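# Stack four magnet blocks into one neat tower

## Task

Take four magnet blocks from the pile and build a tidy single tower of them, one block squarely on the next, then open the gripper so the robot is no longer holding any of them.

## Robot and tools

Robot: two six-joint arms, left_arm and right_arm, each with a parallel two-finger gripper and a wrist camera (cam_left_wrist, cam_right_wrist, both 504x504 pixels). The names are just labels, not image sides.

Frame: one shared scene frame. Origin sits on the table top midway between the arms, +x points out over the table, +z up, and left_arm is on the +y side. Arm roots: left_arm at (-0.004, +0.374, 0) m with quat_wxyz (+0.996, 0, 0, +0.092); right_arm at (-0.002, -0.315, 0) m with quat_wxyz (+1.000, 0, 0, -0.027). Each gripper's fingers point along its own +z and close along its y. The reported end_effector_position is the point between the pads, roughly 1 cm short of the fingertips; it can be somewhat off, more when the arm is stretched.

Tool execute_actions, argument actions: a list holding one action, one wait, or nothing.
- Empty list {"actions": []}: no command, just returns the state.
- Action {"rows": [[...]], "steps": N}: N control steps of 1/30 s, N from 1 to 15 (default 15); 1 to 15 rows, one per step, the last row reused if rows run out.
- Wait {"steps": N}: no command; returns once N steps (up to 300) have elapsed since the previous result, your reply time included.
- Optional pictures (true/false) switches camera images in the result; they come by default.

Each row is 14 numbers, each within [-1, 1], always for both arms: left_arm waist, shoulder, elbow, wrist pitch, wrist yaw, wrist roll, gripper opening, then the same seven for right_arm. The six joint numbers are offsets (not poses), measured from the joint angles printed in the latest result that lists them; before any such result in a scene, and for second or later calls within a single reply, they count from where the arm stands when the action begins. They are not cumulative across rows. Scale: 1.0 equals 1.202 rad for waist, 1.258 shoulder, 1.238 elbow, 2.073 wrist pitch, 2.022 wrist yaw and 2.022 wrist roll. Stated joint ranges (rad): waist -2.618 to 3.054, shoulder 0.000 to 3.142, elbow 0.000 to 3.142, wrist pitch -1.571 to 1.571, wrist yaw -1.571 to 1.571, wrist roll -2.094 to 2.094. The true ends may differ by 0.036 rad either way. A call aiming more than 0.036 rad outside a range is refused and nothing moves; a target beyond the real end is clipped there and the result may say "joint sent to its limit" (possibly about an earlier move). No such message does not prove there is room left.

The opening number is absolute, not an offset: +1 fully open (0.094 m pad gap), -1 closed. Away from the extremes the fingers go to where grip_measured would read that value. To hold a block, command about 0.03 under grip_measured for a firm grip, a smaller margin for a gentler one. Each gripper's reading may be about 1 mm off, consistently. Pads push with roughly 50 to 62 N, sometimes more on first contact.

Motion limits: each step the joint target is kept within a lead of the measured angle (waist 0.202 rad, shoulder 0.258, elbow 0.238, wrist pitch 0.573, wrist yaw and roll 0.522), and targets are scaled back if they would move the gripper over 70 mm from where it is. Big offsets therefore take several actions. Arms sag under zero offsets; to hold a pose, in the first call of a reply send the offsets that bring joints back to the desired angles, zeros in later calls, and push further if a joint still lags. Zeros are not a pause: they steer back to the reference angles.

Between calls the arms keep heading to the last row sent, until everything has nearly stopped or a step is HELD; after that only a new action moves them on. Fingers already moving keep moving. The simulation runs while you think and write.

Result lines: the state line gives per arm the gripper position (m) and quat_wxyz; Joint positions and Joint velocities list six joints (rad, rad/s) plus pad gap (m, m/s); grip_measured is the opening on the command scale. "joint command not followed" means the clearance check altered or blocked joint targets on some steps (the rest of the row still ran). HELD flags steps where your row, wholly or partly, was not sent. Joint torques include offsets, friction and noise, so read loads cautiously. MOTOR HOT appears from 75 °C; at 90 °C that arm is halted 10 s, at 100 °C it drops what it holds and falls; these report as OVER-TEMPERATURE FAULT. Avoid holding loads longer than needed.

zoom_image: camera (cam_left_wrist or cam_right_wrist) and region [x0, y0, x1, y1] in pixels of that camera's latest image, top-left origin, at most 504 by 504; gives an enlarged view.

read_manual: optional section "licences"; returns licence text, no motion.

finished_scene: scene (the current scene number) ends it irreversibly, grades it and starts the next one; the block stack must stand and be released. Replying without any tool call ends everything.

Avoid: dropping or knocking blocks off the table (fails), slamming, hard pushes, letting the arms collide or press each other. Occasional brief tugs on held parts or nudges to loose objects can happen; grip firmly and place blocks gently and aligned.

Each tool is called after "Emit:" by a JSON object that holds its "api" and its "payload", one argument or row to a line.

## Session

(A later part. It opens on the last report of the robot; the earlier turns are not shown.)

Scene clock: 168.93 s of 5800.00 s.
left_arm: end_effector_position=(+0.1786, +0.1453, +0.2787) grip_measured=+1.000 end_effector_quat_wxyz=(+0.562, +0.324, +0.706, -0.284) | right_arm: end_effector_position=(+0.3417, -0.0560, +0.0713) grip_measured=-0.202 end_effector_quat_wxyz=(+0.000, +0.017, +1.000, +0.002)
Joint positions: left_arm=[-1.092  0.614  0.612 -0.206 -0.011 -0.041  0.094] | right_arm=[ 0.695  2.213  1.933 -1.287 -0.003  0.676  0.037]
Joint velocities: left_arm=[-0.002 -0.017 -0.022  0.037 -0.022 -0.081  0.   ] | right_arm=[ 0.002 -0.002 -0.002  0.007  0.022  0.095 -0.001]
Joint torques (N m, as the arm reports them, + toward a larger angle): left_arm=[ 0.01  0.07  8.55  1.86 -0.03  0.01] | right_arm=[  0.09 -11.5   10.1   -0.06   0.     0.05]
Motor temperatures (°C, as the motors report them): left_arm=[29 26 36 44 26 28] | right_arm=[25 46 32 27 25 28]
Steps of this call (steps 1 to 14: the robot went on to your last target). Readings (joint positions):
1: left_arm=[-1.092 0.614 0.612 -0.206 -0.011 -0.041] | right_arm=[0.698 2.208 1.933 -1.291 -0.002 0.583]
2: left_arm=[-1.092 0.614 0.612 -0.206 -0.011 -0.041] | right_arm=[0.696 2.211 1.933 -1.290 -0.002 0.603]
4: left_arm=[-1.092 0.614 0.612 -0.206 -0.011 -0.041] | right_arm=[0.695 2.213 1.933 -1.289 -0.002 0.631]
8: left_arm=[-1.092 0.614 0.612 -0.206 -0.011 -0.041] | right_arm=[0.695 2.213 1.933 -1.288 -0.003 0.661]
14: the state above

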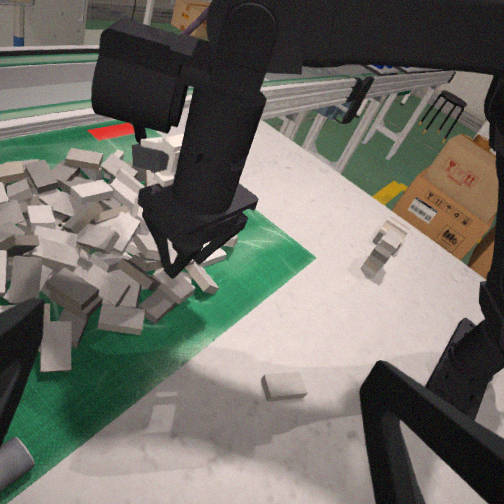

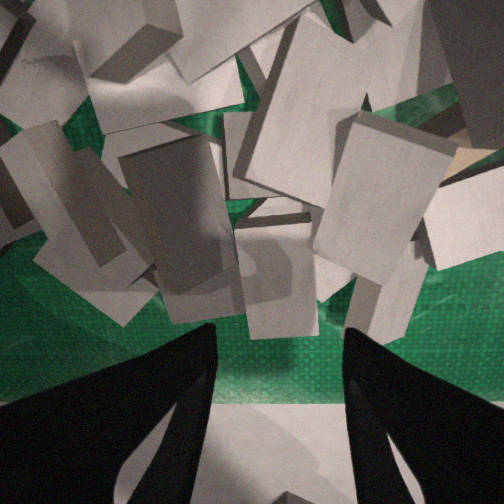

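Emit:
{"api": "execute_actions", "payload": {
  "actions": [
    {"rows":[[0,0,0,0,0,0,1,0,0,0.03,-0.01,0,-0.03,-0.2],[0,0,0,0,0,0,1,0,0,0.045,-0.016,0,-0.07,-0.2],[0,0,0,0,0,0,1,0,0,0.06,-0.022,0,-0.12,-0.2],[0,0,0,0,0,0,1,0,0,0.075,-0.028,0,-0.18,-0.2],[0,0,0,0,0,0,1,-0.008,0.005,0.09,-0.034,0,-0.24,-0.2],[0,0,0,0,0,0,1,-0.016,0.01,0.1,-0.04,0,-0.3,-0.2],[0,0,0,0,0,0,1,-0.025,0.015,0.11,-0.045,0,-0.36,-0.2],[0,0,0,0,0,0,1,-0.034,0.02,0.12,-0.05,0,-0.42,-0.15],[0,0,0,0,0,0,1,-0.043,0.025,0.13,-0.054,0,-0.48,-0.1],[0,0,0,0,0,0,1,-0.052,0.03,0.14,-0.056,0,-0.54,-0.05],[0,0,0,0,0,0,1,-0.061,0.035,0.148,-0.056,0,-0.6,0],[0,0,0,0,0,0,1,-0.069,0.04,0.151,-0.056,0,-0.65,0.05],[0,0,0,0,0,0,1,-0.076,0.045,0.151,-0.056,0,-0.68,0.1],[0,0,0,0,0,0,1,-0.081,0.049,0.151,-0.056,0,-0.7,0.1],[0,0,0,0,0,0,1,-0.083,0.052,0.151,-0.056,0,-0.703,0.1]],"steps":15}
  ],
  "pictures": false
}}

Emit:
{"api": "execute_actions", "payload": {
  "actions": [
    {"steps":16}
  ]
}}

Scene clock: 181.60 s of 5800.00 s.
left_arm: end_effector_position=(+0.1786, +0.1453, +0.2787) grip_measured=+1.000 end_effector_quat_wxyz=(+0.562, +0.324, +0.706, -0.284) | right_arm: end_effector_position=(+0.3759, -0.0754, +0.0976) grip_measured=+0.097 end_effector_quat_wxyz=(+0.023, -0.479, +0.877, +0.004)
Joint positions: left_arm=[-1.092  0.614  0.612 -0.206 -0.011 -0.041  0.094] | right_arm=[ 0.614  2.248  2.093 -1.37  -0.005 -0.44   0.052]
Joint velocities: left_arm=[-0.012  0.007 -0.012 -0.037 -0.007  0.037  0.   ] | right_arm=[-0.33   0.193 -0.007 -0.022  0.022 -2.029  0.001]
Joint torques (N m, as the arm reports them, + toward a larger angle): left_arm=[-0.1   0.11  8.54  1.85 -0.01  0.02] | right_arm=[ -0.08 -10.63   9.37  -0.27  -0.06  -0.07]
Motor temperatures (°C, as the motors report them): left_arm=[29 26 36 44 26 28] | right_arm=[25 46 34 27 25 28]
Steps of this call (steps 1 to 30: the robot went on to your last target; steps 31 to 90: nothing new was sent; then 9.17 s passed at rest; steps 91 to 105: all 15 steps of this action). Readings (joint positions):
91: left_arm=[-1.092 0.614 0.612 -0.206 -0.011 -0.041] | right_arm=[0.695 2.213 1.933 -1.287 -0.003 0.671]
92: left_arm=[-1.092 0.614 0.612 -0.206 -0.011 -0.041] | right_arm=[0.695 2.213 1.937 -1.292 -0.003 0.648]
94: left_arm=[-1.092 0.614 0.612 -0.206 -0.011 -0.041] | right_arm=[0.695 2.215 1.957 -1.307 -0.003 0.555]
98: left_arm=[-1.092 0.614 0.612 -0.206 -0.011 -0.041] | right_arm=[0.688 2.217 2.027 -1.337 -0.005 0.228]
105: the state above

Scene clock: 182.13 s of 5800.00 s.
left_arm: end_effector_position=(+0.1786, +0.1453, +0.2787) grip_measured=+1.000 end_effector_quat_wxyz=(+0.562, +0.324, +0.706, -0.284) | right_arm: end_effector_position=(+0.3779, -0.0879, +0.0847) grip_measured=+0.098 end_effector_quat_wxyz=(-0.000, -0.593, +0.806, -0.000)
Joint positions: left_arm=[-1.092  0.614  0.612 -0.206 -0.011 -0.041  0.094] | right_arm=[ 0.59   2.278  2.093 -1.386  0.    -0.732  0.052]
Joint velocities: left_arm=[ 0.007  0.007 -0.007 -0.007 -0.022 -0.022  0.   ] | right_arm=[ 0.012  0.002 -0.007 -0.037 -0.037 -0.037  0.   ]
Joint torques (N m, as the arm reports them, + toward a larger angle): left_arm=[-0.08  0.09  8.55  1.86 -0.03  0.02] | right_arm=[  0.58 -12.33   9.57  -0.38  -0.06  -0.08]
Motor temperatures (°C, as the motors report them): left_arm=[29 26 36 44 26 28] | right_arm=[25 46 34 27 25 28]
Steps of this call (steps 1 to 16: the robot went on to your last target). Readings (joint positions):
1: left_arm=[-1.092 0.614 0.612 -0.206 -0.011 -0.041] | right_arm=[0.604 2.255 2.093 -1.373 -0.004 -0.500]
2: left_arm=[-1.092 0.614 0.612 -0.206 -0.011 -0.041] | right_arm=[0.596 2.263 2.093 -1.376 -0.002 -0.548]
4: left_arm=[-1.092 0.614 0.612 -0.206 -0.011 -0.041] | right_arm=[0.589 2.274 2.093 -1.380 -0.000 -0.618]
8: left_arm=[-1.092 0.614 0.612 -0.206 -0.011 -0.041] | right_arm=[0.590 2.278 2.093 -1.385 0.000 -0.691]
16: the state above

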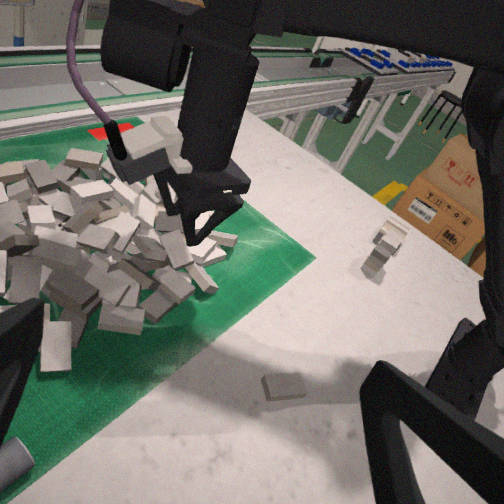

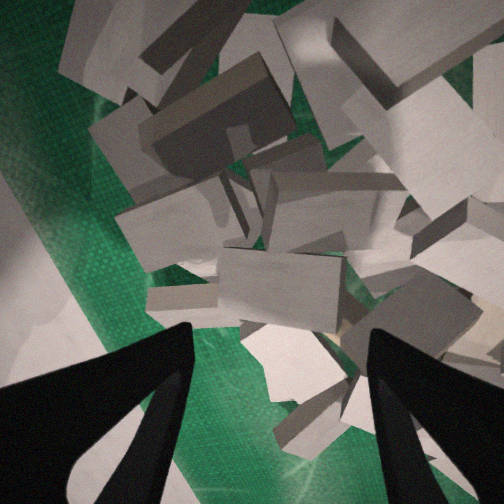

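Emit:
{"api": "execute_actions", "payload": {
  "actions": [
    {"rows":[[0,0,0,0,0,0,1,0,0,-0.012,0.008,0,0.01,0.08],[0,0,0,0,0,0,1,0,0,-0.019,0.012,0,0.02,0.06],[0,0,0,0,0,0,1,0,0,-0.026,0.016,0,0.03,0.04],[0,0,0,0,0,0,1,0,0,-0.032,0.02,0,0.04,0.02],[0,0,0,0,0,0,1,0,0,-0.038,0.024,0,0.05,0],[0,0,0,0,0,0,1,0,0,-0.044,0.028,0,0.05,0],[0,0,0,0,0,0,1,0,0,-0.05,0.032,0,0.05,0],[0,0,0,0,0,0,1,0,0,-0.056,0.036,0,0.05,0],[0,0,0,0,0,0,1,0,0,-0.062,0.04,0,0.05,0],[0,0,0,0,0,0,1,0,0,-0.068,0.043,0,0.05,0],[0,0,0,0,0,0,1,0,0,-0.074,0.045,0,0.05,0],[0,0,0,0,0,0,1,0,0,-0.078,0.046,0,0.05,0]],"steps":15}
  ],
  "pictures": false
}}

Emit:
{"api": "execute_actions", "payload": {
  "actions": [
    {"steps":10}
  ]
}}

Scene clock: 188.17 s of 5800.00 s.
left_arm: end_effector_position=(+0.1786, +0.1453, +0.2787) grip_measured=+1.000 end_effector_quat_wxyz=(+0.562, +0.324, +0.706, -0.284) | right_arm: end_effector_position=(+0.3755, -0.0893, +0.0652) grip_measured=+0.002 end_effector_quat_wxyz=(-0.007, -0.556, +0.831, +0.000)
Joint positions: left_arm=[-1.092  0.614  0.612 -0.206 -0.011 -0.041  0.094] | right_arm=[ 0.59   2.278  2.016 -1.321  0.    -0.642  0.047]
Joint velocities: left_arm=[ 0.002 -0.012  0.022 -0.022  0.007  0.051  0.   ] | right_arm=[-0.012 -0.002 -0.037  0.051  0.066 -0.022  0.   ]
Joint torques (N m, as the arm reports them, + toward a larger angle): left_arm=[-0.03  0.13  8.44  1.85  0.   -0.01] | right_arm=[  0.   -12.29   5.74   0.06  -0.02   0.06]
Motor temperatures (°C, as the motors report them): left_arm=[29 26 36 44 26 28] | right_arm=[25 47 34 27 25 28]
Steps of this call (steps 1 to 15: the robot went on to your last target; steps 16 to 90: nothing new was sent; then 2.53 s passed at rest; steps 91 to 105: all 15 steps of this action). Readings (joint positions):
91: left_arm=[-1.092 0.614 0.612 -0.206 -0.011 -0.041] | right_arm=[0.590 2.278 2.093 -1.386 0.000 -0.736]
92: left_arm=[-1.092 0.614 0.612 -0.206 -0.011 -0.041] | right_arm=[0.590 2.278 2.093 -1.386 0.000 -0.729]
94: left_arm=[-1.092 0.614 0.612 -0.206 -0.011 -0.041] | right_arm=[0.590 2.278 2.090 -1.379 0.000 -0.708]
98: left_arm=[-1.092 0.614 0.612 -0.206 -0.011 -0.041] | right_arm=[0.590 2.278 2.059 -1.354 0.000 -0.666]
105: the state above

Scene clock: 188.50 s of 5800.00 s.
left_arm: end_effector_position=(+0.1786, +0.1453, +0.2787) grip_measured=+1.000 end_effector_quat_wxyz=(+0.562, +0.324, +0.706, -0.284) | right_arm: end_effector_position=(+0.3780, -0.0878, +0.0651) grip_measured=+0.002 end_effector_quat_wxyz=(-0.001, -0.553, +0.833, -0.000)
Joint positions: left_arm=[-1.092  0.614  0.612 -0.206 -0.011 -0.041  0.094] | right_arm=[ 0.59   2.278  2.015 -1.31   0.    -0.637  0.047]
Joint velocities: left_arm=[ 0.002 -0.007 -0.002  0.022  0.022 -0.007  0.   ] | right_arm=[ 0.007  0.007 -0.007  0.007  0.037 -0.125 -0.001]
Joint torques (N m, as the arm reports them, + toward a larger angle): left_arm=[-0.03  0.12  8.64  1.87  0.    0.02] | right_arm=[  0.   -12.42   5.44  -0.04  -0.01   0.07]
Motor temperatures (°C, as the motors report them): left_arm=[29 26 36 44 26 28] | right_arm=[25 47 34 27 25 28]
Steps of this call (steps 1 to 10: the robot went on to your last target). Readings (joint positions):
1: left_arm=[-1.092 0.614 0.612 -0.206 -0.011 -0.041] | right_arm=[0.590 2.278 2.015 -1.320 0.000 -0.641]
2: left_arm=[-1.092 0.614 0.612 -0.206 -0.011 -0.041] | right_arm=[0.590 2.278 2.015 -1.318 0.000 -0.640]
4: left_arm=[-1.092 0.614 0.612 -0.206 -0.011 -0.041] | right_arm=[0.590 2.278 2.015 -1.314 0.000 -0.639]
8: left_arm=[-1.092 0.614 0.612 -0.206 -0.011 -0.041] | right_arm=[0.590 2.278 2.015 -1.310 0.000 -0.637]
10: the state above

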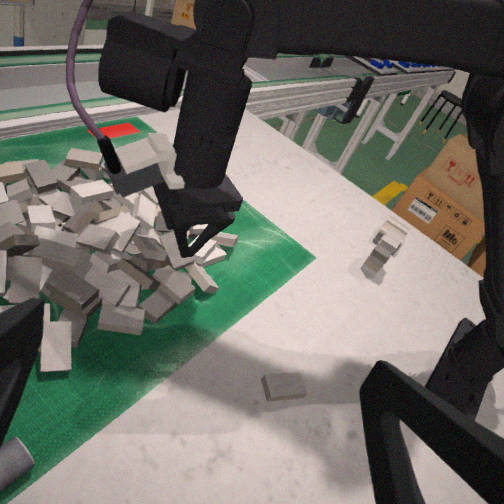

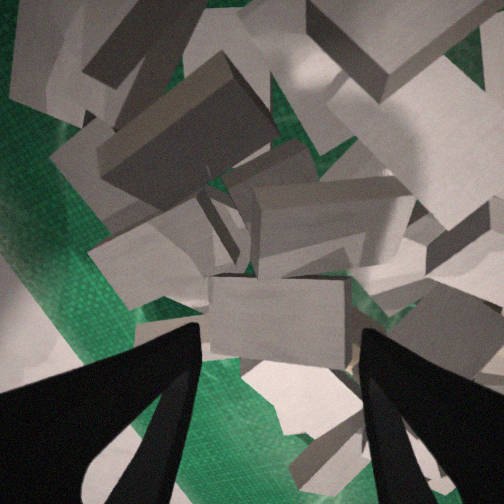

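Emit:
{"api": "execute_actions", "payload": {
  "actions": [
    {"rows":[[0,0,0,0,0,0,1,0,0,-0.012,0.008,0,0,0],[0,0,0,0,0,0,1,0,0,-0.017,0.012,0,0,0],[0,0,0,0,0,0,1,0,0,-0.022,0.015,0,0,0],[0,0,0,0,0,0,1,0,0,-0.026,0.018,0,0,0],[0,0,0,0,0,0,1,0,0,-0.03,0.021,0,0,0],[0,0,0,0,0,0,1,0,0,-0.034,0.024,0,0,0],[0,0,0,0,0,0,1,0,0,-0.038,0.027,0,0,0],[0,0,0,0,0,0,1,0,0,-0.042,0.03,0,0,0],[0,0,0,0,0,0,1,0,0,-0.046,0.032,0,0,0],[0,0,0,0,0,0,1,0,0,-0.05,0.034,0,0,0],[0,0,0,0,0,0,1,0,0,-0.054,0.035,0,0,0],[0,0,0,0,0,0,1,0,0,-0.058,0.035,0,0,0]],"steps":15}
  ],
  "pictures": false
}}

Emit:
{"api": "execute_actions", "payload": {
  "actions": [
    {"steps":8}
  ]
}}

Scene clock: 191.77 s of 5800.00 s.
left_arm: end_effector_position=(+0.1786, +0.1453, +0.2787) grip_measured=+1.000 end_effector_quat_wxyz=(+0.562, +0.324, +0.706, -0.284) | right_arm: end_effector_position=(+0.3765, -0.0888, +0.0520) grip_measured=+0.002 end_effector_quat_wxyz=(-0.003, -0.553, +0.833, -0.000)
Joint positions: left_arm=[-1.092  0.614  0.612 -0.206 -0.011 -0.041  0.094] | right_arm=[ 0.59   2.278  1.963 -1.262  0.001 -0.636  0.047]
Joint velocities: left_arm=[-0.017 -0.002 -0.002 -0.037 -0.037 -0.081  0.   ] | right_arm=[-0.002 -0.017 -0.017  0.066 -0.007  0.081 -0.   ]
Joint torques (N m, as the arm reports them, + toward a larger angle): left_arm=[ 0.02  0.12  8.48  1.86 -0.02 -0.02] | right_arm=[ -0.02 -12.28   5.49  -0.04  -0.03  -0.03]
Motor temperatures (°C, as the motors report them): left_arm=[29 26 36 44 26 28] | right_arm=[25 47 33 27 25 28]
Steps of this call (steps 1 to 30: the robot went on to your last target; steps 31 to 83: nothing new was sent; steps 84 to 98: all 15 steps of this action). Readings (joint positions):
84: left_arm=[-1.092 0.614 0.612 -0.206 -0.011 -0.041] | right_arm=[0.590 2.278 2.015 -1.308 0.000 -0.636]
85: left_arm=[-1.092 0.614 0.612 -0.206 -0.011 -0.041] | right_arm=[0.590 2.278 2.015 -1.308 0.000 -0.636]
87: left_arm=[-1.092 0.614 0.612 -0.206 -0.011 -0.041] | right_arm=[0.590 2.278 2.015 -1.304 0.000 -0.636]
91: left_arm=[-1.092 0.614 0.612 -0.206 -0.011 -0.041] | right_arm=[0.590 2.278 1.996 -1.283 0.000 -0.636]
98: the state above

Scene clock: 192.03 s of 5800.00 s.
left_arm: end_effector_position=(+0.1786, +0.1453, +0.2787) grip_measured=+1.000 end_effector_quat_wxyz=(+0.562, +0.324, +0.706, -0.284) | right_arm: end_effector_position=(+0.3774, -0.0883, +0.0520) grip_measured=+0.002 end_effector_quat_wxyz=(-0.001, -0.553, +0.833, -0.000)
Joint positions: left_arm=[-1.092  0.614  0.612 -0.206 -0.011 -0.041  0.094] | right_arm=[ 0.59   2.278  1.963 -1.258  0.001 -0.636  0.047]
Joint velocities: left_arm=[-0.017 -0.032  0.002  0.022  0.007 -0.022  0.   ] | right_arm=[ 0.007 -0.002 -0.012  0.037  0.051  0.007  0.001]
Joint torques (N m, as the arm reports them, + toward a larger angle): left_arm=[-0.01  0.08  8.5   1.87  0.02  0.01] | right_arm=[  0.08 -12.29   5.49  -0.01  -0.01  -0.02]
Motor temperatures (°C, as the motors report them): left_arm=[29 26 36 44 26 28] | right_arm=[25 47 33 27 25 28]
Steps of this call (steps 1 to 8: the robot went on to your last target). Readings (joint positions):
1: left_arm=[-1.092 0.614 0.612 -0.206 -0.011 -0.041] | right_arm=[0.590 2.278 1.963 -1.261 0.001 -0.636]
2: left_arm=[-1.092 0.614 0.612 -0.206 -0.011 -0.041] | right_arm=[0.590 2.278 1.963 -1.260 0.001 -0.636]
4: left_arm=[-1.092 0.614 0.612 -0.206 -0.011 -0.041] | right_arm=[0.590 2.278 1.963 -1.258 0.001 -0.636]
8: the state above

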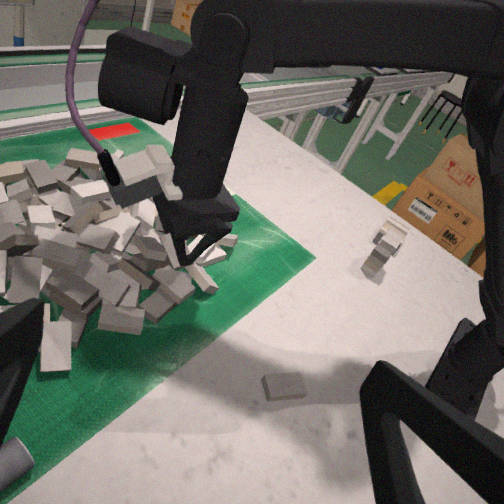

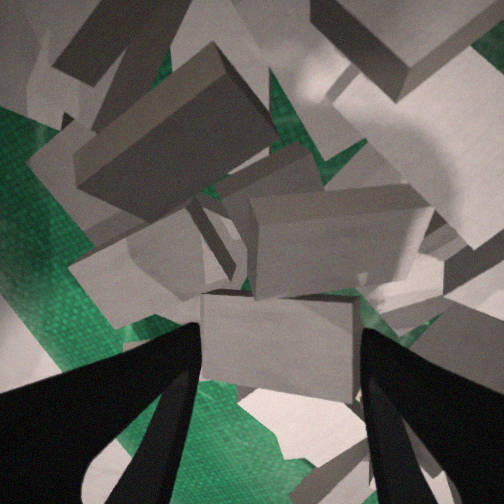

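Emit:
{"api": "execute_actions", "payload": {
  "actions": [
    {"rows":[[0,0,0,0,0,0,1,0,0,-0.014,0.008,0,0,0.02],[0,0,0,0,0,0,1,0,0,-0.018,0.011,0,0,0.03],[0,0,0,0,0,0,1,0,0,-0.022,0.013,0,0,0.03],[0,0,0,0,0,0,1,0,0,-0.026,0.015,0,0,0.03],[0,0,0,0,0,0,1,0,0,-0.03,0.017,0,0,0.03],[0,0,0,0,0,0,1,0,0,-0.033,0.019,0,0,0.03],[0,0,0,0,0,0,1,0,0,-0.036,0.021,0,0,0.03],[0,0,0,0,0,0,1,0,0,-0.039,0.021,0,0,0.03],[0,0,0,0,0,0,1,0,0,-0.042,0.021,0,0,0.03]],"steps":15}
  ],
  "pictures": false
}}

Emit:
{"api": "execute_actions", "payload": {
  "actions": [
    {"rows":[[0,0,0,0,0,0,1,0,0,0,0,0,0,0],[0,0,0,0,0,0,1,0,0,0,0,0,0,-0.03],[0,0,0,0,0,0,1,0,0,0,0,0,0,-0.06],[0,0,0,0,0,0,1,0,0,0,0,0,0,-0.08],[0,0,0,0,0,0,1,0,0,0,0,0,0,-0.1],[0,0,0,0,0,0,1,0,0,0,0,0,0,-0.12],[0,0,0,0,0,0,1,0,0,0,0,0,0,-0.14],[0,0,0,0,0,0,1,0,0,0,0,0,0,-0.16],[0,0,0,0,0,0,1,0,0,0,0,0,0,-0.18]],"steps":14}
  ]
}}

Scene clock: 197.50 s of 5800.00 s.
left_arm: end_effector_position=(+0.1786, +0.1453, +0.2787) grip_measured=+1.000 end_effector_quat_wxyz=(+0.562, +0.324, +0.706, -0.284) | right_arm: end_effector_position=(+0.3761, -0.0890, +0.0445) grip_measured=+0.028 end_effector_quat_wxyz=(-0.003, -0.553, +0.833, -0.000)
Joint positions: left_arm=[-1.092  0.614  0.612 -0.206 -0.011 -0.041  0.094] | right_arm=[ 0.59   2.278  1.934 -1.231  0.001 -0.636  0.048]
Joint velocities: left_arm=[-0.017  0.012 -0.002  0.022 -0.022 -0.007  0.   ] | right_arm=[ 0.012  0.007  0.007 -0.066 -0.007  0.037  0.001]
Joint torques (N m, as the arm reports them, + toward a larger angle): left_arm=[-0.07  0.09  8.55  1.85 -0.02 -0.03] | right_arm=[  0.   -12.3    5.26  -0.05  -0.01  -0.02]
Motor temperatures (°C, as the motors report them): left_arm=[29 26 36 44 26 28] | right_arm=[25 47 33 27 25 28]
Steps of this call (steps 1 to 15: the robot went on to your last target; steps 16 to 90: nothing new was sent; then 1.97 s passed at rest; steps 91 to 105: all 15 steps of this action). Readings (joint positions):
91: left_arm=[-1.092 0.614 0.612 -0.206 -0.011 -0.041] | right_arm=[0.590 2.278 1.963 -1.258 0.001 -0.636]
92: left_arm=[-1.092 0.614 0.612 -0.206 -0.011 -0.041] | right_arm=[0.590 2.278 1.963 -1.258 0.001 -0.636]
94: left_arm=[-1.092 0.614 0.612 -0.206 -0.011 -0.041] | right_arm=[0.590 2.278 1.963 -1.255 0.001 -0.636]
98: left_arm=[-1.092 0.614 0.612 -0.206 -0.011 -0.041] | right_arm=[0.590 2.278 1.946 -1.241 0.001 -0.636]
105: the state above

Scene clock: 197.97 s of 5800.00 s.
left_arm: end_effector_position=(+0.1786, +0.1453, +0.2787) grip_measured=+1.000 end_effector_quat_wxyz=(+0.562, +0.324, +0.706, -0.284) | right_arm: end_effector_position=(+0.3762, -0.0891, +0.0445) grip_measured=-0.076 end_effector_quat_wxyz=(-0.003, -0.553, +0.833, -0.000)
Joint positions: left_arm=[-1.092  0.614  0.612 -0.206 -0.011 -0.041  0.094] | right_arm=[ 0.59   2.278  1.934 -1.231  0.001 -0.636  0.043]
Joint velocities: left_arm=[ 0.002 -0.017 -0.017 -0.066 -0.022  0.066  0.   ] | right_arm=[ 0.012 -0.002 -0.002 -0.007  0.11  -0.081 -0.   ]
Joint torques (N m, as the arm reports them, + toward a larger angle): left_arm=[-0.09  0.17  8.5   1.85  0.02  0.  ] | right_arm=[  0.02 -12.29   7.1   -0.2   -0.02  -0.01]
Motor temperatures (°C, as the motors report them): left_arm=[29 26 36 44 26 28] | right_arm=[25 47 33 27 25 28]
Steps of this call (steps 1 to 14: all 14 steps of this action). Readings (joint positions):
1: left_arm=[-1.092 0.614 0.612 -0.206 -0.011 -0.041] | right_arm=[0.590 2.278 1.934 -1.231 0.001 -0.636]
2: left_arm=[-1.092 0.614 0.612 -0.206 -0.011 -0.041] | right_arm=[0.590 2.278 1.934 -1.231 0.001 -0.636]
4: left_arm=[-1.092 0.614 0.612 -0.206 -0.011 -0.041] | right_arm=[0.590 2.278 1.934 -1.231 0.001 -0.636]
8: left_arm=[-1.092 0.614 0.612 -0.206 -0.011 -0.041] | right_arm=[0.590 2.278 1.934 -1.231 0.001 -0.636]
14: the state above

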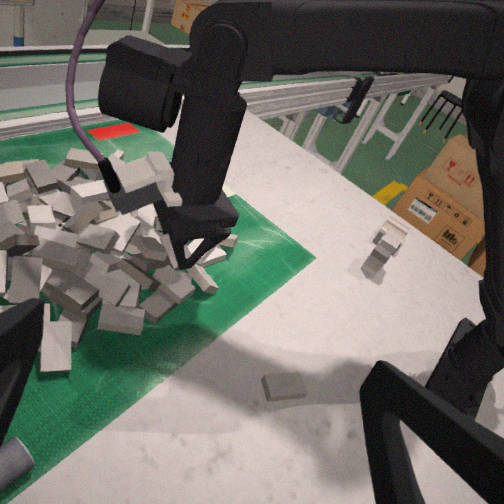

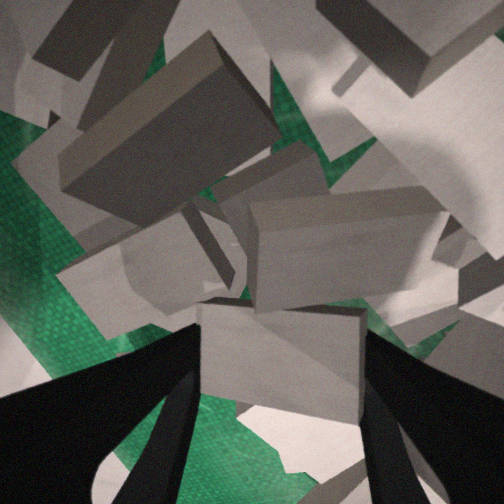

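Emit:
{"api": "execute_actions", "payload": {
  "actions": [
    {"rows":[[0,0,0,0,0,0,1,0,-0.012,0,0,0,0,-0.13],[0,0,0,0,0,0,1,0,-0.018,0,0,0,0,-0.13],[0,0,0,0,0,0,1,0,-0.024,0,0,0,0,-0.13],[0,0,0,0,0,0,1,0,-0.031,0,0,0,0,-0.13],[0,0,0,0,0,0,1,0,-0.038,0,-0.004,0,0,-0.13],[0,0,0,0,0,0,1,0,-0.046,0,-0.008,0,0,-0.13],[0,0,0,0,0,0,1,0,-0.054,0,-0.012,0,0,-0.13],[0,0,0,0,0,0,1,0,-0.062,0,-0.016,0,0,-0.13],[0,0,0,0,0,0,1,0,-0.07,0,-0.02,0,0,-0.13],[0,0,0,0,0,0,1,0,-0.078,0,-0.024,0,0,-0.13],[0,0,0,0,0,0,1,0,-0.086,0,-0.028,0,0,-0.13],[0,0,0,0,0,0,1,0,-0.094,0,-0.032,0,0,-0.13],[0,0,0,0,0,0,1,0,-0.1,0,-0.036,0,0,-0.13]],"steps":15}
  ]
}}

Scene clock: 203.93 s of 5800.00 s.
left_arm: end_effector_position=(+0.1786, +0.1453, +0.2787) grip_measured=+1.000 end_effector_quat_wxyz=(+0.562, +0.324, +0.706, -0.284) | right_arm: end_effector_position=(+0.3725, -0.0912, +0.0887) grip_measured=-0.076 end_effector_quat_wxyz=(+0.031, -0.553, +0.833, -0.002)
Joint positions: left_arm=[-1.092  0.614  0.612 -0.206 -0.011 -0.041  0.094] | right_arm=[ 0.59   2.172  1.934 -1.271  0.001 -0.636  0.043]
Joint velocities: left_arm=[ 0.007 -0.017 -0.007  0.066 -0.022 -0.007  0.   ] | right_arm=[-0.017 -0.232 -0.017 -0.154 -0.081 -0.007  0.001]
Joint torques (N m, as the arm reports them, + toward a larger angle): left_arm=[-0.05  0.1   8.5   1.85 -0.01  0.01] | right_arm=[  0.   -12.02   7.38  -0.2   -0.01  -0.01]
Motor temperatures (°C, as the motors report them): left_arm=[29 26 36 44 26 28] | right_arm=[25 48 33 27 25 28]
Steps of this call (steps 1 to 15: the robot went on to your last target; steps 16 to 90: nothing new was sent; then 2.47 s passed at rest; steps 91 to 105: all 15 steps of this action). Readings (joint positions):
91: left_arm=[-1.092 0.614 0.612 -0.206 -0.011 -0.041] | right_arm=[0.590 2.278 1.934 -1.231 0.001 -0.636]
92: left_arm=[-1.092 0.614 0.612 -0.206 -0.011 -0.041] | right_arm=[0.590 2.278 1.934 -1.231 0.001 -0.636]
94: left_arm=[-1.092 0.614 0.612 -0.206 -0.011 -0.041] | right_arm=[0.590 2.276 1.934 -1.231 0.001 -0.636]
98: left_arm=[-1.092 0.614 0.612 -0.206 -0.011 -0.041] | right_arm=[0.590 2.253 1.934 -1.234 0.001 -0.636]
105: the state above

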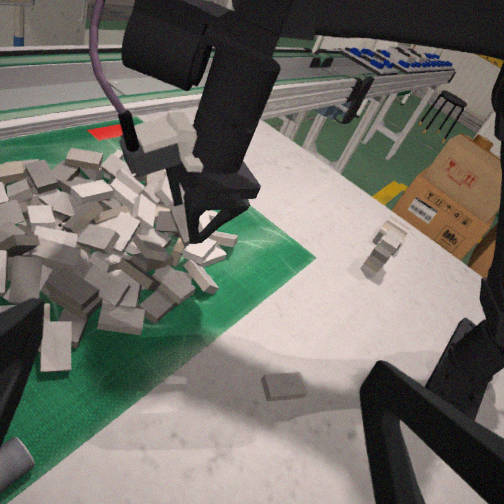

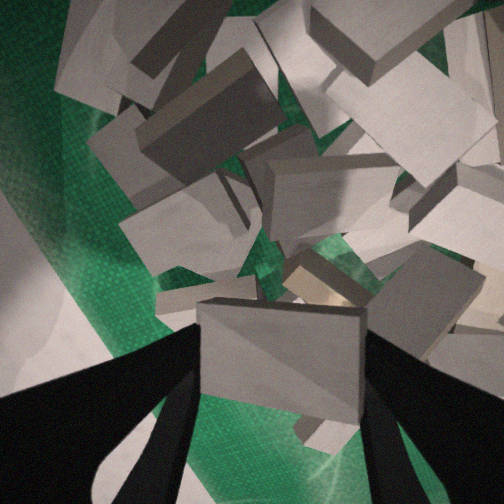

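Emit:
{"api": "execute_actions", "payload": {
  "actions": [
    {"rows":[[0,0,0,0,0,0,1,0,-0.025,-0.02,0,0,-0.02,-0.13],[0,0,0,0,0,0,1,0,-0.045,-0.045,0,0,-0.045,-0.13],[0,0,0,0,0,0,1,0,-0.07,-0.08,0.005,0,-0.075,-0.13],[0,0,0,0,0,0,1,0,-0.095,-0.12,0.01,0,-0.11,-0.13],[0,0,0,0,0,0,1,0,-0.12,-0.16,0.02,0,-0.145,-0.13],[0,0,0,0,0,0,1,0,-0.145,-0.2,0.03,0,-0.18,-0.13],[0,0,0,0,0,0,1,0,-0.17,-0.24,0.04,0,-0.215,-0.13],[0,0,0,0,0,0,1,0,-0.195,-0.285,0.05,0,-0.25,-0.13],[0,0,0,0,0,0,1,0,-0.22,-0.33,0.062,0,-0.285,-0.13],[0,0,0,0,0,0,1,0,-0.245,-0.375,0.074,0,-0.32,-0.13],[0,0,0,0,0,0,1,0,-0.27,-0.42,0.086,0,-0.355,-0.13],[0,0,0,0,0,0,1,0,-0.29,-0.465,0.098,0,-0.39,-0.13],[0,0,0,0,0,0,1,0,-0.305,-0.51,0.11,0,-0.42,-0.13],[0,0,0,0,0,0,1,0,-0.318,-0.545,0.122,0,-0.45,-0.13],[0,0,0,0,0,0,1,0,-0.324,-0.575,0.132,0,-0.467,-0.13]],"steps":15}
  ],
  "pictures": false
}}

Emit:
{"api": "execute_actions", "payload": {
  "actions": [
    {"steps":18}
  ]
}}

Scene clock: 210.53 s of 5800.00 s.
left_arm: end_effector_position=(+0.1786, +0.1453, +0.2787) grip_measured=+1.000 end_effector_quat_wxyz=(+0.562, +0.324, +0.706, -0.284) | right_arm: end_effector_position=(+0.2729, -0.1506, +0.0678) grip_measured=-0.076 end_effector_quat_wxyz=(+0.005, +0.805, -0.593, -0.001)
Joint positions: left_arm=[-1.092  0.614  0.612 -0.206 -0.011 -0.041  0.094] | right_arm=[ 0.59   1.795  1.315 -1.102  0.002 -1.336  0.043]
Joint velocities: left_arm=[ 0.022  0.002 -0.002 -0.037  0.022  0.007  0.   ] | right_arm=[-0.012 -0.471 -1.297  0.505 -0.007 -1.678  0.   ]
Joint torques (N m, as the arm reports them, + toward a larger angle): left_arm=[-0.02  0.11  8.49  1.87  0.    0.  ] | right_arm=[-0.06 -8.04  6.13  0.05  0.   -0.06]
Motor temperatures (°C, as the motors report them): left_arm=[29 26 36 45 26 28] | right_arm=[25 48 33 27 25 28]
Steps of this call (steps 1 to 30: the robot went on to your last target; steps 31 to 90: nothing new was sent; then 3.10 s passed at rest; steps 91 to 105: all 15 steps of this action). Readings (joint positions):
91: left_arm=[-1.092 0.614 0.612 -0.206 -0.011 -0.041] | right_arm=[0.590 2.162 1.934 -1.289 0.001 -0.642]
92: left_arm=[-1.092 0.614 0.612 -0.206 -0.011 -0.041] | right_arm=[0.590 2.158 1.926 -1.284 0.001 -0.656]
94: left_arm=[-1.092 0.614 0.612 -0.206 -0.011 -0.041] | right_arm=[0.590 2.126 1.870 -1.262 0.001 -0.711]
98: left_arm=[-1.092 0.614 0.612 -0.206 -0.011 -0.041] | right_arm=[0.590 2.005 1.680 -1.225 0.001 -0.904]
105: the state above

Scene clock: 211.13 s of 5800.00 s.
left_arm: end_effector_position=(+0.1786, +0.1453, +0.2787) grip_measured=+1.000 end_effector_quat_wxyz=(+0.562, +0.324, +0.706, -0.284) | right_arm: end_effector_position=(+0.2691, -0.1532, +0.0498) grip_measured=-0.076 end_effector_quat_wxyz=(-0.001, +0.869, -0.495, +0.003)
Joint positions: left_arm=[-1.092  0.614  0.612 -0.206 -0.011 -0.041  0.094] | right_arm=[ 0.59   1.782  1.226 -1.009  0.003 -1.571  0.043]
Joint velocities: left_arm=[-0.017 -0.022  0.017  0.022  0.022  0.139  0.   ] | right_arm=[-0.002  0.002  0.012  0.022 -0.051 -0.007 -0.001]
Joint torques (N m, as the arm reports them, + toward a larger angle): left_arm=[-0.15  0.09  8.52  1.86 -0.02  0.02] | right_arm=[-0.02 -9.22  6.55 -0.11 -0.03 -0.11]
Motor temperatures (°C, as the motors report them): left_arm=[29 26 36 45 26 28] | right_arm=[25 48 33 27 25 28]
Steps of this call (steps 1 to 18: the robot went on to your last target). Readings (joint positions):
1: left_arm=[-1.092 0.614 0.612 -0.206 -0.011 -0.041] | right_arm=[0.590 1.784 1.277 -1.091 0.002 -1.384]
2: left_arm=[-1.092 0.614 0.612 -0.206 -0.011 -0.041] | right_arm=[0.590 1.782 1.253 -1.084 0.002 -1.423]
4: left_arm=[-1.092 0.614 0.612 -0.206 -0.011 -0.041] | right_arm=[0.590 1.782 1.228 -1.068 0.003 -1.478]
8: left_arm=[-1.092 0.614 0.612 -0.206 -0.011 -0.041] | right_arm=[0.590 1.782 1.226 -1.034 0.003 -1.535]
18: the state above

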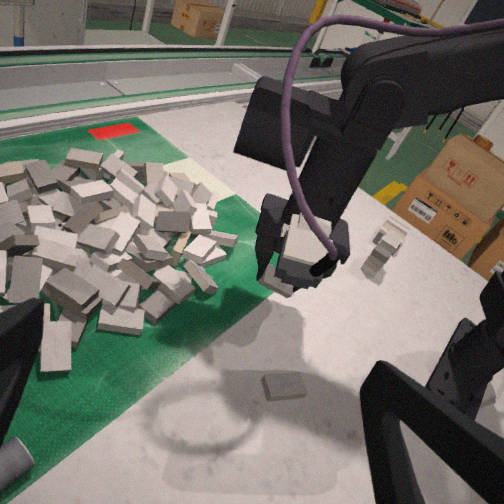

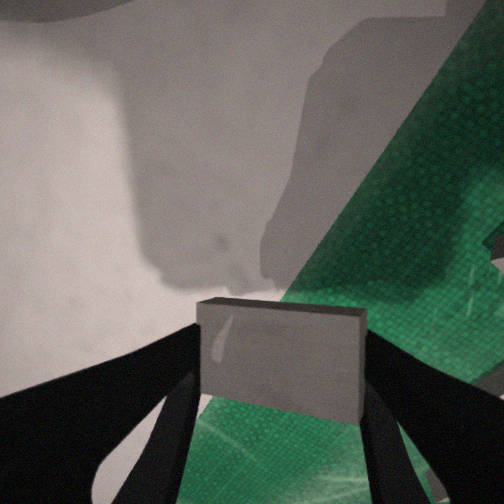

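Emit:
{"api": "execute_actions", "payload": {
  "actions": [
    {"rows":[[0,0,0,0,0,0,1,-0.01,0,0,0,0,0,-0.13],[0,0,0,0,0,0,1,-0.022,0,0,0,0,0,-0.13],[0,0,0,0,0,0,1,-0.036,0,0,0,0,0,-0.13],[0,0,0,0,0,0,1,-0.052,0,0,0,0,0,-0.13],[0,0,0,0,0,0,1,-0.068,0,0,0,0,0,-0.13],[0,0,0,0,0,0,1,-0.084,0.004,0,0.005,0,0,-0.13],[0,0,0,0,0,0,1,-0.1,0.008,0,0.01,0,0,-0.13],[0,0,0,0,0,0,1,-0.116,0.012,0,0.013,0,0,-0.13],[0,0,0,0,0,0,1,-0.132,0.016,0,0.016,0,0,-0.13],[0,0,0,0,0,0,1,-0.148,0.02,0,0.019,0,0,-0.13],[0,0,0,0,0,0,1,-0.162,0.024,0,0.022,0,0,-0.13],[0,0,0,0,0,0,1,-0.174,0.028,0,0.025,0,0,-0.13],[0,0,0,0,0,0,1,-0.184,0.032,0,0.028,0,0,-0.13],[0,0,0,0,0,0,1,-0.19,0.036,0,0.03,0,0,-0.13],[0,0,0,0,0,0,1,-0.193,0.04,0,0.03,0,0,-0.13]],"steps":15}
  ],
  "pictures": false
}}

Emit:
{"api": "execute_actions", "payload": {
  "actions": [
    {"steps":12}
  ]
}}

Scene clock: 217.60 s of 5800.00 s.
left_arm: end_effector_position=(+0.1786, +0.1453, +0.2787) grip_measured=+1.000 end_effector_quat_wxyz=(+0.562, +0.324, +0.706, -0.284) | right_arm: end_effector_position=(+0.3047, -0.2151, +0.0399) grip_measured=-0.076 end_effector_quat_wxyz=(-0.001, +0.811, -0.585, +0.007)
Joint positions: left_arm=[-1.092  0.614  0.612 -0.206 -0.011 -0.041  0.094] | right_arm=[ 0.37   1.816  1.226 -0.972  0.01  -1.575  0.043]
Joint velocities: left_arm=[ 0.002 -0.002 -0.007 -0.037 -0.022  0.051  0.   ] | right_arm=[-0.271  0.173  0.002  0.139  0.022 -0.066 -0.   ]
Joint torques (N m, as the arm reports them, + toward a larger angle): left_arm=[ 0.03  0.09  8.56  1.87 -0.01  0.  ] | right_arm=[ 0.15 -7.53  6.72 -0.06 -0.11  0.04]
Motor temperatures (°C, as the motors report them): left_arm=[29 26 36 45 26 28] | right_arm=[25 47 33 27 25 28]
Steps of this call (steps 1 to 15: the robot went on to your last target; steps 16 to 90: nothing new was sent; then 2.97 s passed at rest; steps 91 to 105: all 15 steps of this action). Readings (joint positions):
91: left_arm=[-1.092 0.614 0.612 -0.206 -0.011 -0.041] | right_arm=[0.590 1.782 1.226 -1.007 0.004 -1.575]
92: left_arm=[-1.092 0.614 0.612 -0.206 -0.011 -0.041] | right_arm=[0.588 1.782 1.226 -1.007 0.004 -1.575]
94: left_arm=[-1.092 0.614 0.612 -0.206 -0.011 -0.041] | right_arm=[0.574 1.782 1.226 -1.007 0.003 -1.575]
98: left_arm=[-1.092 0.614 0.612 -0.206 -0.011 -0.041] | right_arm=[0.499 1.782 1.226 -1.004 0.003 -1.575]
105: the state above

Scene clock: 218.00 s of 5800.00 s.
left_arm: end_effector_position=(+0.1786, +0.1453, +0.2787) grip_measured=+1.000 end_effector_quat_wxyz=(+0.562, +0.324, +0.706, -0.284) | right_arm: end_effector_position=(+0.3083, -0.2186, +0.0361) grip_measured=-0.076 end_effector_quat_wxyz=(-0.000, +0.807, -0.590, +0.008)
Joint positions: left_arm=[-1.092  0.614  0.612 -0.206 -0.011 -0.041  0.094] | right_arm=[ 0.358  1.828  1.226 -0.958  0.013 -1.575  0.043]
Joint velocities: left_arm=[ 0.017 -0.002 -0.007  0.007 -0.037  0.022  0.   ] | right_arm=[-0.002 -0.012  0.007 -0.007 -0.022 -0.037 -0.001]
Joint torques (N m, as the arm reports them, + toward a larger angle): left_arm=[-0.05  0.03  8.6   1.83 -0.02  0.01] | right_arm=[ 0.   -8.01  6.79 -0.06 -0.1   0.03]
Motor temperatures (°C, as the motors report them): left_arm=[29 26 36 45 26 28] | right_arm=[25 47 33 27 25 28]
Steps of this call (steps 1 to 12: the robot went on to your last target). Readings (joint positions):
1: left_arm=[-1.092 0.614 0.612 -0.206 -0.011 -0.041] | right_arm=[0.363 1.821 1.226 -0.968 0.011 -1.575]
2: left_arm=[-1.092 0.614 0.612 -0.206 -0.011 -0.041] | right_arm=[0.359 1.825 1.226 -0.965 0.012 -1.575]
4: left_arm=[-1.092 0.614 0.612 -0.206 -0.011 -0.041] | right_arm=[0.358 1.828 1.226 -0.962 0.013 -1.575]
8: left_arm=[-1.092 0.614 0.612 -0.206 -0.011 -0.041] | right_arm=[0.358 1.828 1.226 -0.959 0.013 -1.575]
12: the state above

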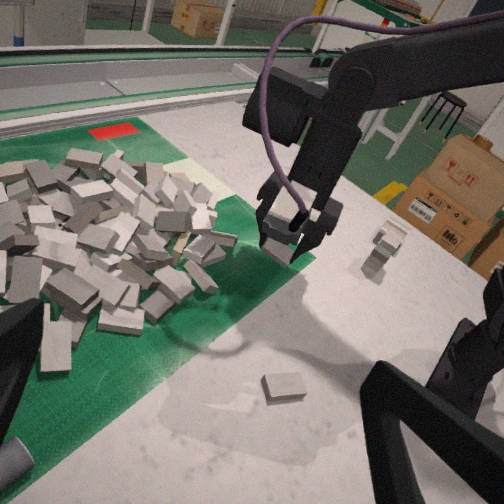

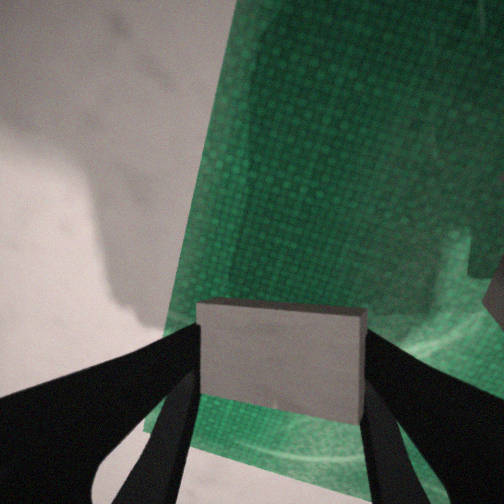

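Emit:
{"api": "execute_actions", "payload": {
  "actions": [
    {"rows":[[0,0,0,0,0,0,1,0,0.006,0,0,-0.003,0,-0.13],[0,0,0,0,0,0,1,0,0.009,0,0,-0.006,0,-0.13],[0,0,0,0,0,0,1,0,0.012,0,0,-0.008,0,-0.13],[0,0,0,0,0,0,1,0,0.014,0,0,-0.008,0,-0.13],[0,0,0,0,0,0,1,0,0.016,0,0.005,-0.008,0,-0.13],[0,0,0,0,0,0,1,0,0.018,0,0.008,-0.008,0,-0.13],[0,0,0,0,0,0,1,0,0.02,0,0.01,-0.008,0,-0.13],[0,0,0,0,0,0,1,0,0.022,0,0.012,-0.008,0,-0.13],[0,0,0,0,0,0,1,0,0.024,0,0.014,-0.008,0,-0.13],[0,0,0,0,0,0,1,0,0.026,0,0.014,-0.008,0,-0.13],[0,0,0,0,0,0,1,0,0.028,0,0.014,-0.008,0,-0.13],[0,0,0,0,0,0,1,0,0.03,0,0.014,-0.008,0,-0.13]],"steps":15}
  ],
  "pictures": false
}}

Emit:
{"api": "execute_actions", "payload": {
  "actions": [
    {"steps":5}
  ],
  "pictures": false
}}

Scene clock: 222.33 s of 5800.00 s.
left_arm: end_effector_position=(+0.1786, +0.1453, +0.2787) grip_measured=+1.000 end_effector_quat_wxyz=(+0.562, +0.324, +0.706, -0.284) | right_arm: end_effector_position=(+0.3095, -0.2180, +0.0268) grip_measured=-0.076 end_effector_quat_wxyz=(+0.005, +0.807, -0.590, +0.003)
Joint positions: left_arm=[-1.092  0.614  0.612 -0.206 -0.011 -0.041  0.094] | right_arm=[ 0.358  1.859  1.226 -0.942  0.011 -1.575  0.043]
Joint velocities: left_arm=[-0.017 -0.012  0.002 -0.066 -0.037  0.022  0.   ] | right_arm=[-0.022  0.022  0.012  0.022  0.037  0.007 -0.   ]
Joint torques (N m, as the arm reports them, + toward a larger angle): left_arm=[-0.11  0.15  8.53  1.86 -0.01 -0.03] | right_arm=[-0.03 -7.82  6.61 -0.15 -0.13 -0.02]
Motor temperatures (°C, as the motors report them): left_arm=[29 26 36 45 26 28] | right_arm=[25 46 33 27 25 28]
Steps of this call (steps 1 to 30: the robot went on to your last target; steps 31 to 90: nothing new was sent; then 0.83 s passed at rest; steps 91 to 105: all 15 steps of this action). Readings (joint positions):
91: left_arm=[-1.092 0.614 0.612 -0.206 -0.011 -0.041] | right_arm=[0.358 1.828 1.226 -0.957 0.013 -1.575]
92: left_arm=[-1.092 0.614 0.612 -0.206 -0.011 -0.041] | right_arm=[0.358 1.828 1.226 -0.957 0.013 -1.575]
94: left_arm=[-1.092 0.614 0.612 -0.206 -0.011 -0.041] | right_arm=[0.358 1.829 1.226 -0.957 0.012 -1.575]
98: left_arm=[-1.092 0.614 0.612 -0.206 -0.011 -0.041] | right_arm=[0.358 1.841 1.226 -0.954 0.011 -1.575]
105: the state above

Scene clock: 222.50 s of 5800.00 s.
left_arm: end_effector_position=(+0.1786, +0.1453, +0.2787) grip_measured=+1.000 end_effector_quat_wxyz=(+0.562, +0.324, +0.706, -0.284) | right_arm: end_effector_position=(+0.3099, -0.2178, +0.0266) grip_measured=-0.076 end_effector_quat_wxyz=(+0.004, +0.807, -0.590, +0.003)
Joint positions: left_arm=[-1.092  0.614  0.612 -0.206 -0.011 -0.041  0.094] | right_arm=[ 0.358  1.859  1.226 -0.94   0.011 -1.575  0.043]
Joint velocities: left_arm=[-0.007  0.002 -0.002  0.037 -0.051  0.037  0.   ] | right_arm=[ 0.002 -0.012 -0.002 -0.007 -0.081 -0.066 -0.   ]
Joint torques (N m, as the arm reports them, + toward a larger angle): left_arm=[-0.1   0.05  8.53  1.85  0.   -0.01] | right_arm=[-0.01 -7.7   6.67 -0.09 -0.13 -0.01]
Motor temperatures (°C, as the motors report them): left_arm=[29 26 36 45 26 28] | right_arm=[25 46 33 27 25 28]
Steps of this call (steps 1 to 5: the robot went on to your last target). Readings (joint positions):
1: left_arm=[-1.092 0.614 0.612 -0.206 -0.011 -0.041] | right_arm=[0.358 1.859 1.226 -0.941 0.011 -1.575]
2: left_arm=[-1.092 0.614 0.612 -0.206 -0.011 -0.041] | right_arm=[0.358 1.859 1.226 -0.941 0.011 -1.575]
4: left_arm=[-1.092 0.614 0.612 -0.206 -0.011 -0.041] | right_arm=[0.358 1.859 1.226 -0.940 0.011 -1.575]
5: the state above

Likely touching. Release gently while lowering.

Emit:
{"api": "execute_actions", "payload": {
  "actions": [
    {"rows":[[0,0,0,0,0,0,1,0,0.005,0,0,0,0,-0.1],[0,0,0,0,0,0,1,0,0.007,0,0,0,0,-0.085],[0,0,0,0,0,0,1,0,0.009,0,0,0,0,-0.075],[0,0,0,0,0,0,1,0,0.011,0,0,0,0,-0.068],[0,0,0,0,0,0,1,0,0.012,0,0,0,0,-0.06],[0,0,0,0,0,0,1,0,0.013,0,0,0,0,-0.05],[0,0,0,0,0,0,1,0,0.014,0,0,0,0,-0.03],[0,0,0,0,0,0,1,0,0.015,0,0,0,0,0],[0,0,0,0,0,0,1,0,0.015,0,0,0,0,0.03]],"steps":15}
  ]
}}

Scene clock: 225.57 s of 5800.00 s.
left_arm: end_effector_position=(+0.1786, +0.1453, +0.2787) grip_measured=+1.000 end_effector_quat_wxyz=(+0.562, +0.324, +0.706, -0.284) | right_arm: end_effector_position=(+0.3094, -0.2183, +0.0241) grip_measured=+0.028 end_effector_quat_wxyz=(+0.008, +0.807, -0.590, +0.002)
Joint positions: left_arm=[-1.092  0.614  0.612 -0.206 -0.011 -0.041  0.094] | right_arm=[ 0.358  1.867  1.226 -0.94   0.013 -1.575  0.048]
Joint velocities: left_arm=[ 0.017  0.007  0.017  0.022 -0.066  0.081  0.   ] | right_arm=[-0.017 -0.027  0.017  0.007 -0.022 -0.051 -0.   ]
Joint torques (N m, as the arm reports them, + toward a larger angle): left_arm=[ 0.03  0.04  8.44  1.85  0.   -0.01] | right_arm=[-0.03 -7.4   6.53 -0.2  -0.02 -0.01]
Motor temperatures (°C, as the motors report them): left_arm=[29 26 36 45 26 28] | right_arm=[25 45 33 27 25 28]
Steps of this call (steps 1 to 15: the robot went on to your last target; steps 16 to 77: nothing new was sent; steps 78 to 92: all 15 steps of this action). Readings (joint positions):
78: left_arm=[-1.092 0.614 0.612 -0.206 -0.011 -0.041] | right_arm=[0.358 1.859 1.226 -0.940 0.011 -1.575]
79: left_arm=[-1.092 0.614 0.612 -0.206 -0.011 -0.041] | right_arm=[0.358 1.859 1.226 -0.940 0.011 -1.575]
81: left_arm=[-1.092 0.614 0.612 -0.206 -0.011 -0.041] | right_arm=[0.358 1.859 1.226 -0.940 0.012 -1.575]
85: left_arm=[-1.092 0.614 0.612 -0.206 -0.011 -0.041] | right_arm=[0.358 1.861 1.226 -0.940 0.012 -1.575]
92: the state above

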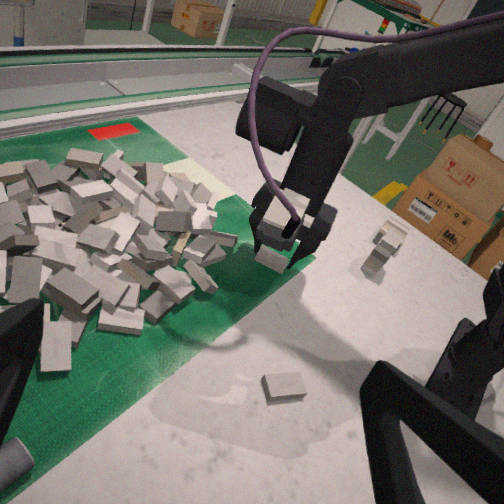

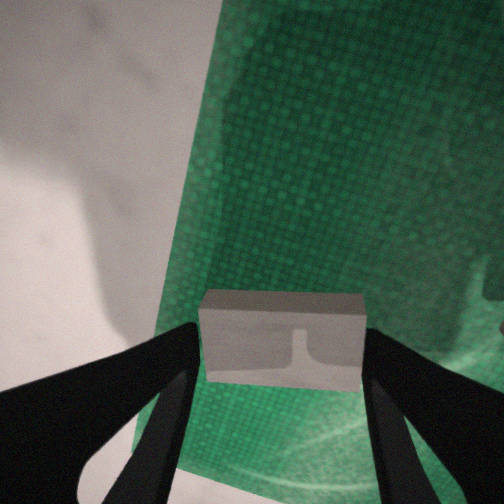

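Emit:
{"api": "execute_actions", "payload": {
  "actions": [
    {"rows":[[0,0,0,0,0,0,1,0,0,0,0,-0.004,0.01,0.02],[0,0,0,0,0,0,1,0,0,0,0,-0.006,0.02,0],[0,0,0,0,0,0,1,0,0,0,0,-0.006,0.025,-0.02],[0,0,0,0,0,0,1,0,0,0,0,-0.006,0.025,-0.04],[0,0,0,0,0,0,1,0,0,0,0,-0.006,0.025,-0.06],[0,0,0,0,0,0,1,0,0,0,0,-0.006,0.025,-0.08],[0,0,0,0,0,0,1,0,0,0,0,-0.006,0.025,-0.095],[0,0,0,0,0,0,1,0,0,0,0,-0.006,0.025,-0.11],[0,0,0,0,0,0,1,0,0,0,0,-0.006,0.025,-0.125],[0,0,0,0,0,0,1,0,0,0,0,-0.006,0.025,-0.14],[0,0,0,0,0,0,1,0,0,0,0,-0.006,0.025,-0.155],[0,0,0,0,0,0,1,0,0,0,0,-0.006,0.025,-0.17],[0,0,0,0,0,0,1,0,0,0,0,-0.006,0.025,-0.185]],"steps":15}
  ]
}}

Scene clock: 229.77 s of 5800.00 s.
left_arm: end_effector_position=(+0.1786, +0.1453, +0.2787) grip_measured=+1.000 end_effector_quat_wxyz=(+0.562, +0.324, +0.706, -0.284) | right_arm: end_effector_position=(+0.3094, -0.2183, +0.0241) grip_measured=-0.080 end_effector_quat_wxyz=(+0.008, +0.794, -0.607, +0.002)
Joint positions: left_arm=[-1.092  0.614  0.612 -0.206 -0.011 -0.041  0.094] | right_arm=[ 0.358  1.867  1.226 -0.94   0.013 -1.531  0.043]
Joint velocities: left_arm=[-0.012  0.012  0.002 -0.051  0.022  0.051  0.   ] | right_arm=[-0.007 -0.012  0.012 -0.007  0.051  0.051  0.001]
Joint torques (N m, as the arm reports them, + toward a larger angle): left_arm=[0.02 0.22 8.58 1.86 0.   0.01] | right_arm=[-0.04 -8.43  6.59 -0.21 -0.11  0.09]
Motor temperatures (°C, as the motors report them): left_arm=[29 26 36 45 26 28] | right_arm=[25 44 33 27 25 28]
Steps of this call (steps 1 to 15: the robot went on to your last target; steps 16 to 90: nothing new was sent; then 0.70 s passed at rest; steps 91 to 105: all 15 steps of this action). Readings (joint positions):
91: left_arm=[-1.092 0.614 0.612 -0.206 -0.011 -0.041] | right_arm=[0.358 1.867 1.226 -0.940 0.013 -1.572]
92: left_arm=[-1.092 0.614 0.612 -0.206 -0.011 -0.041] | right_arm=[0.358 1.867 1.226 -0.940 0.013 -1.566]
94: left_arm=[-1.092 0.614 0.612 -0.206 -0.011 -0.041] | right_arm=[0.358 1.867 1.226 -0.940 0.013 -1.553]
98: left_arm=[-1.092 0.614 0.612 -0.206 -0.011 -0.041] | right_arm=[0.358 1.867 1.226 -0.940 0.013 -1.539]
105: the state above

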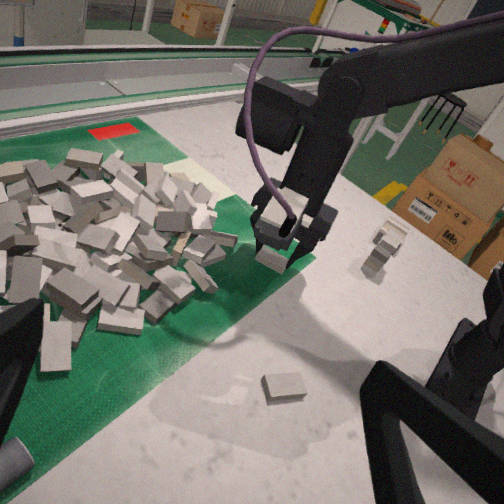

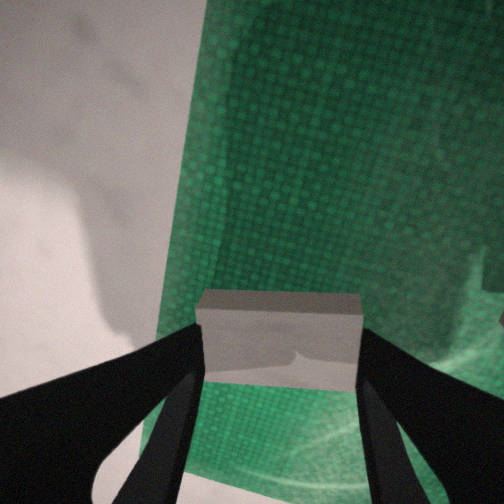

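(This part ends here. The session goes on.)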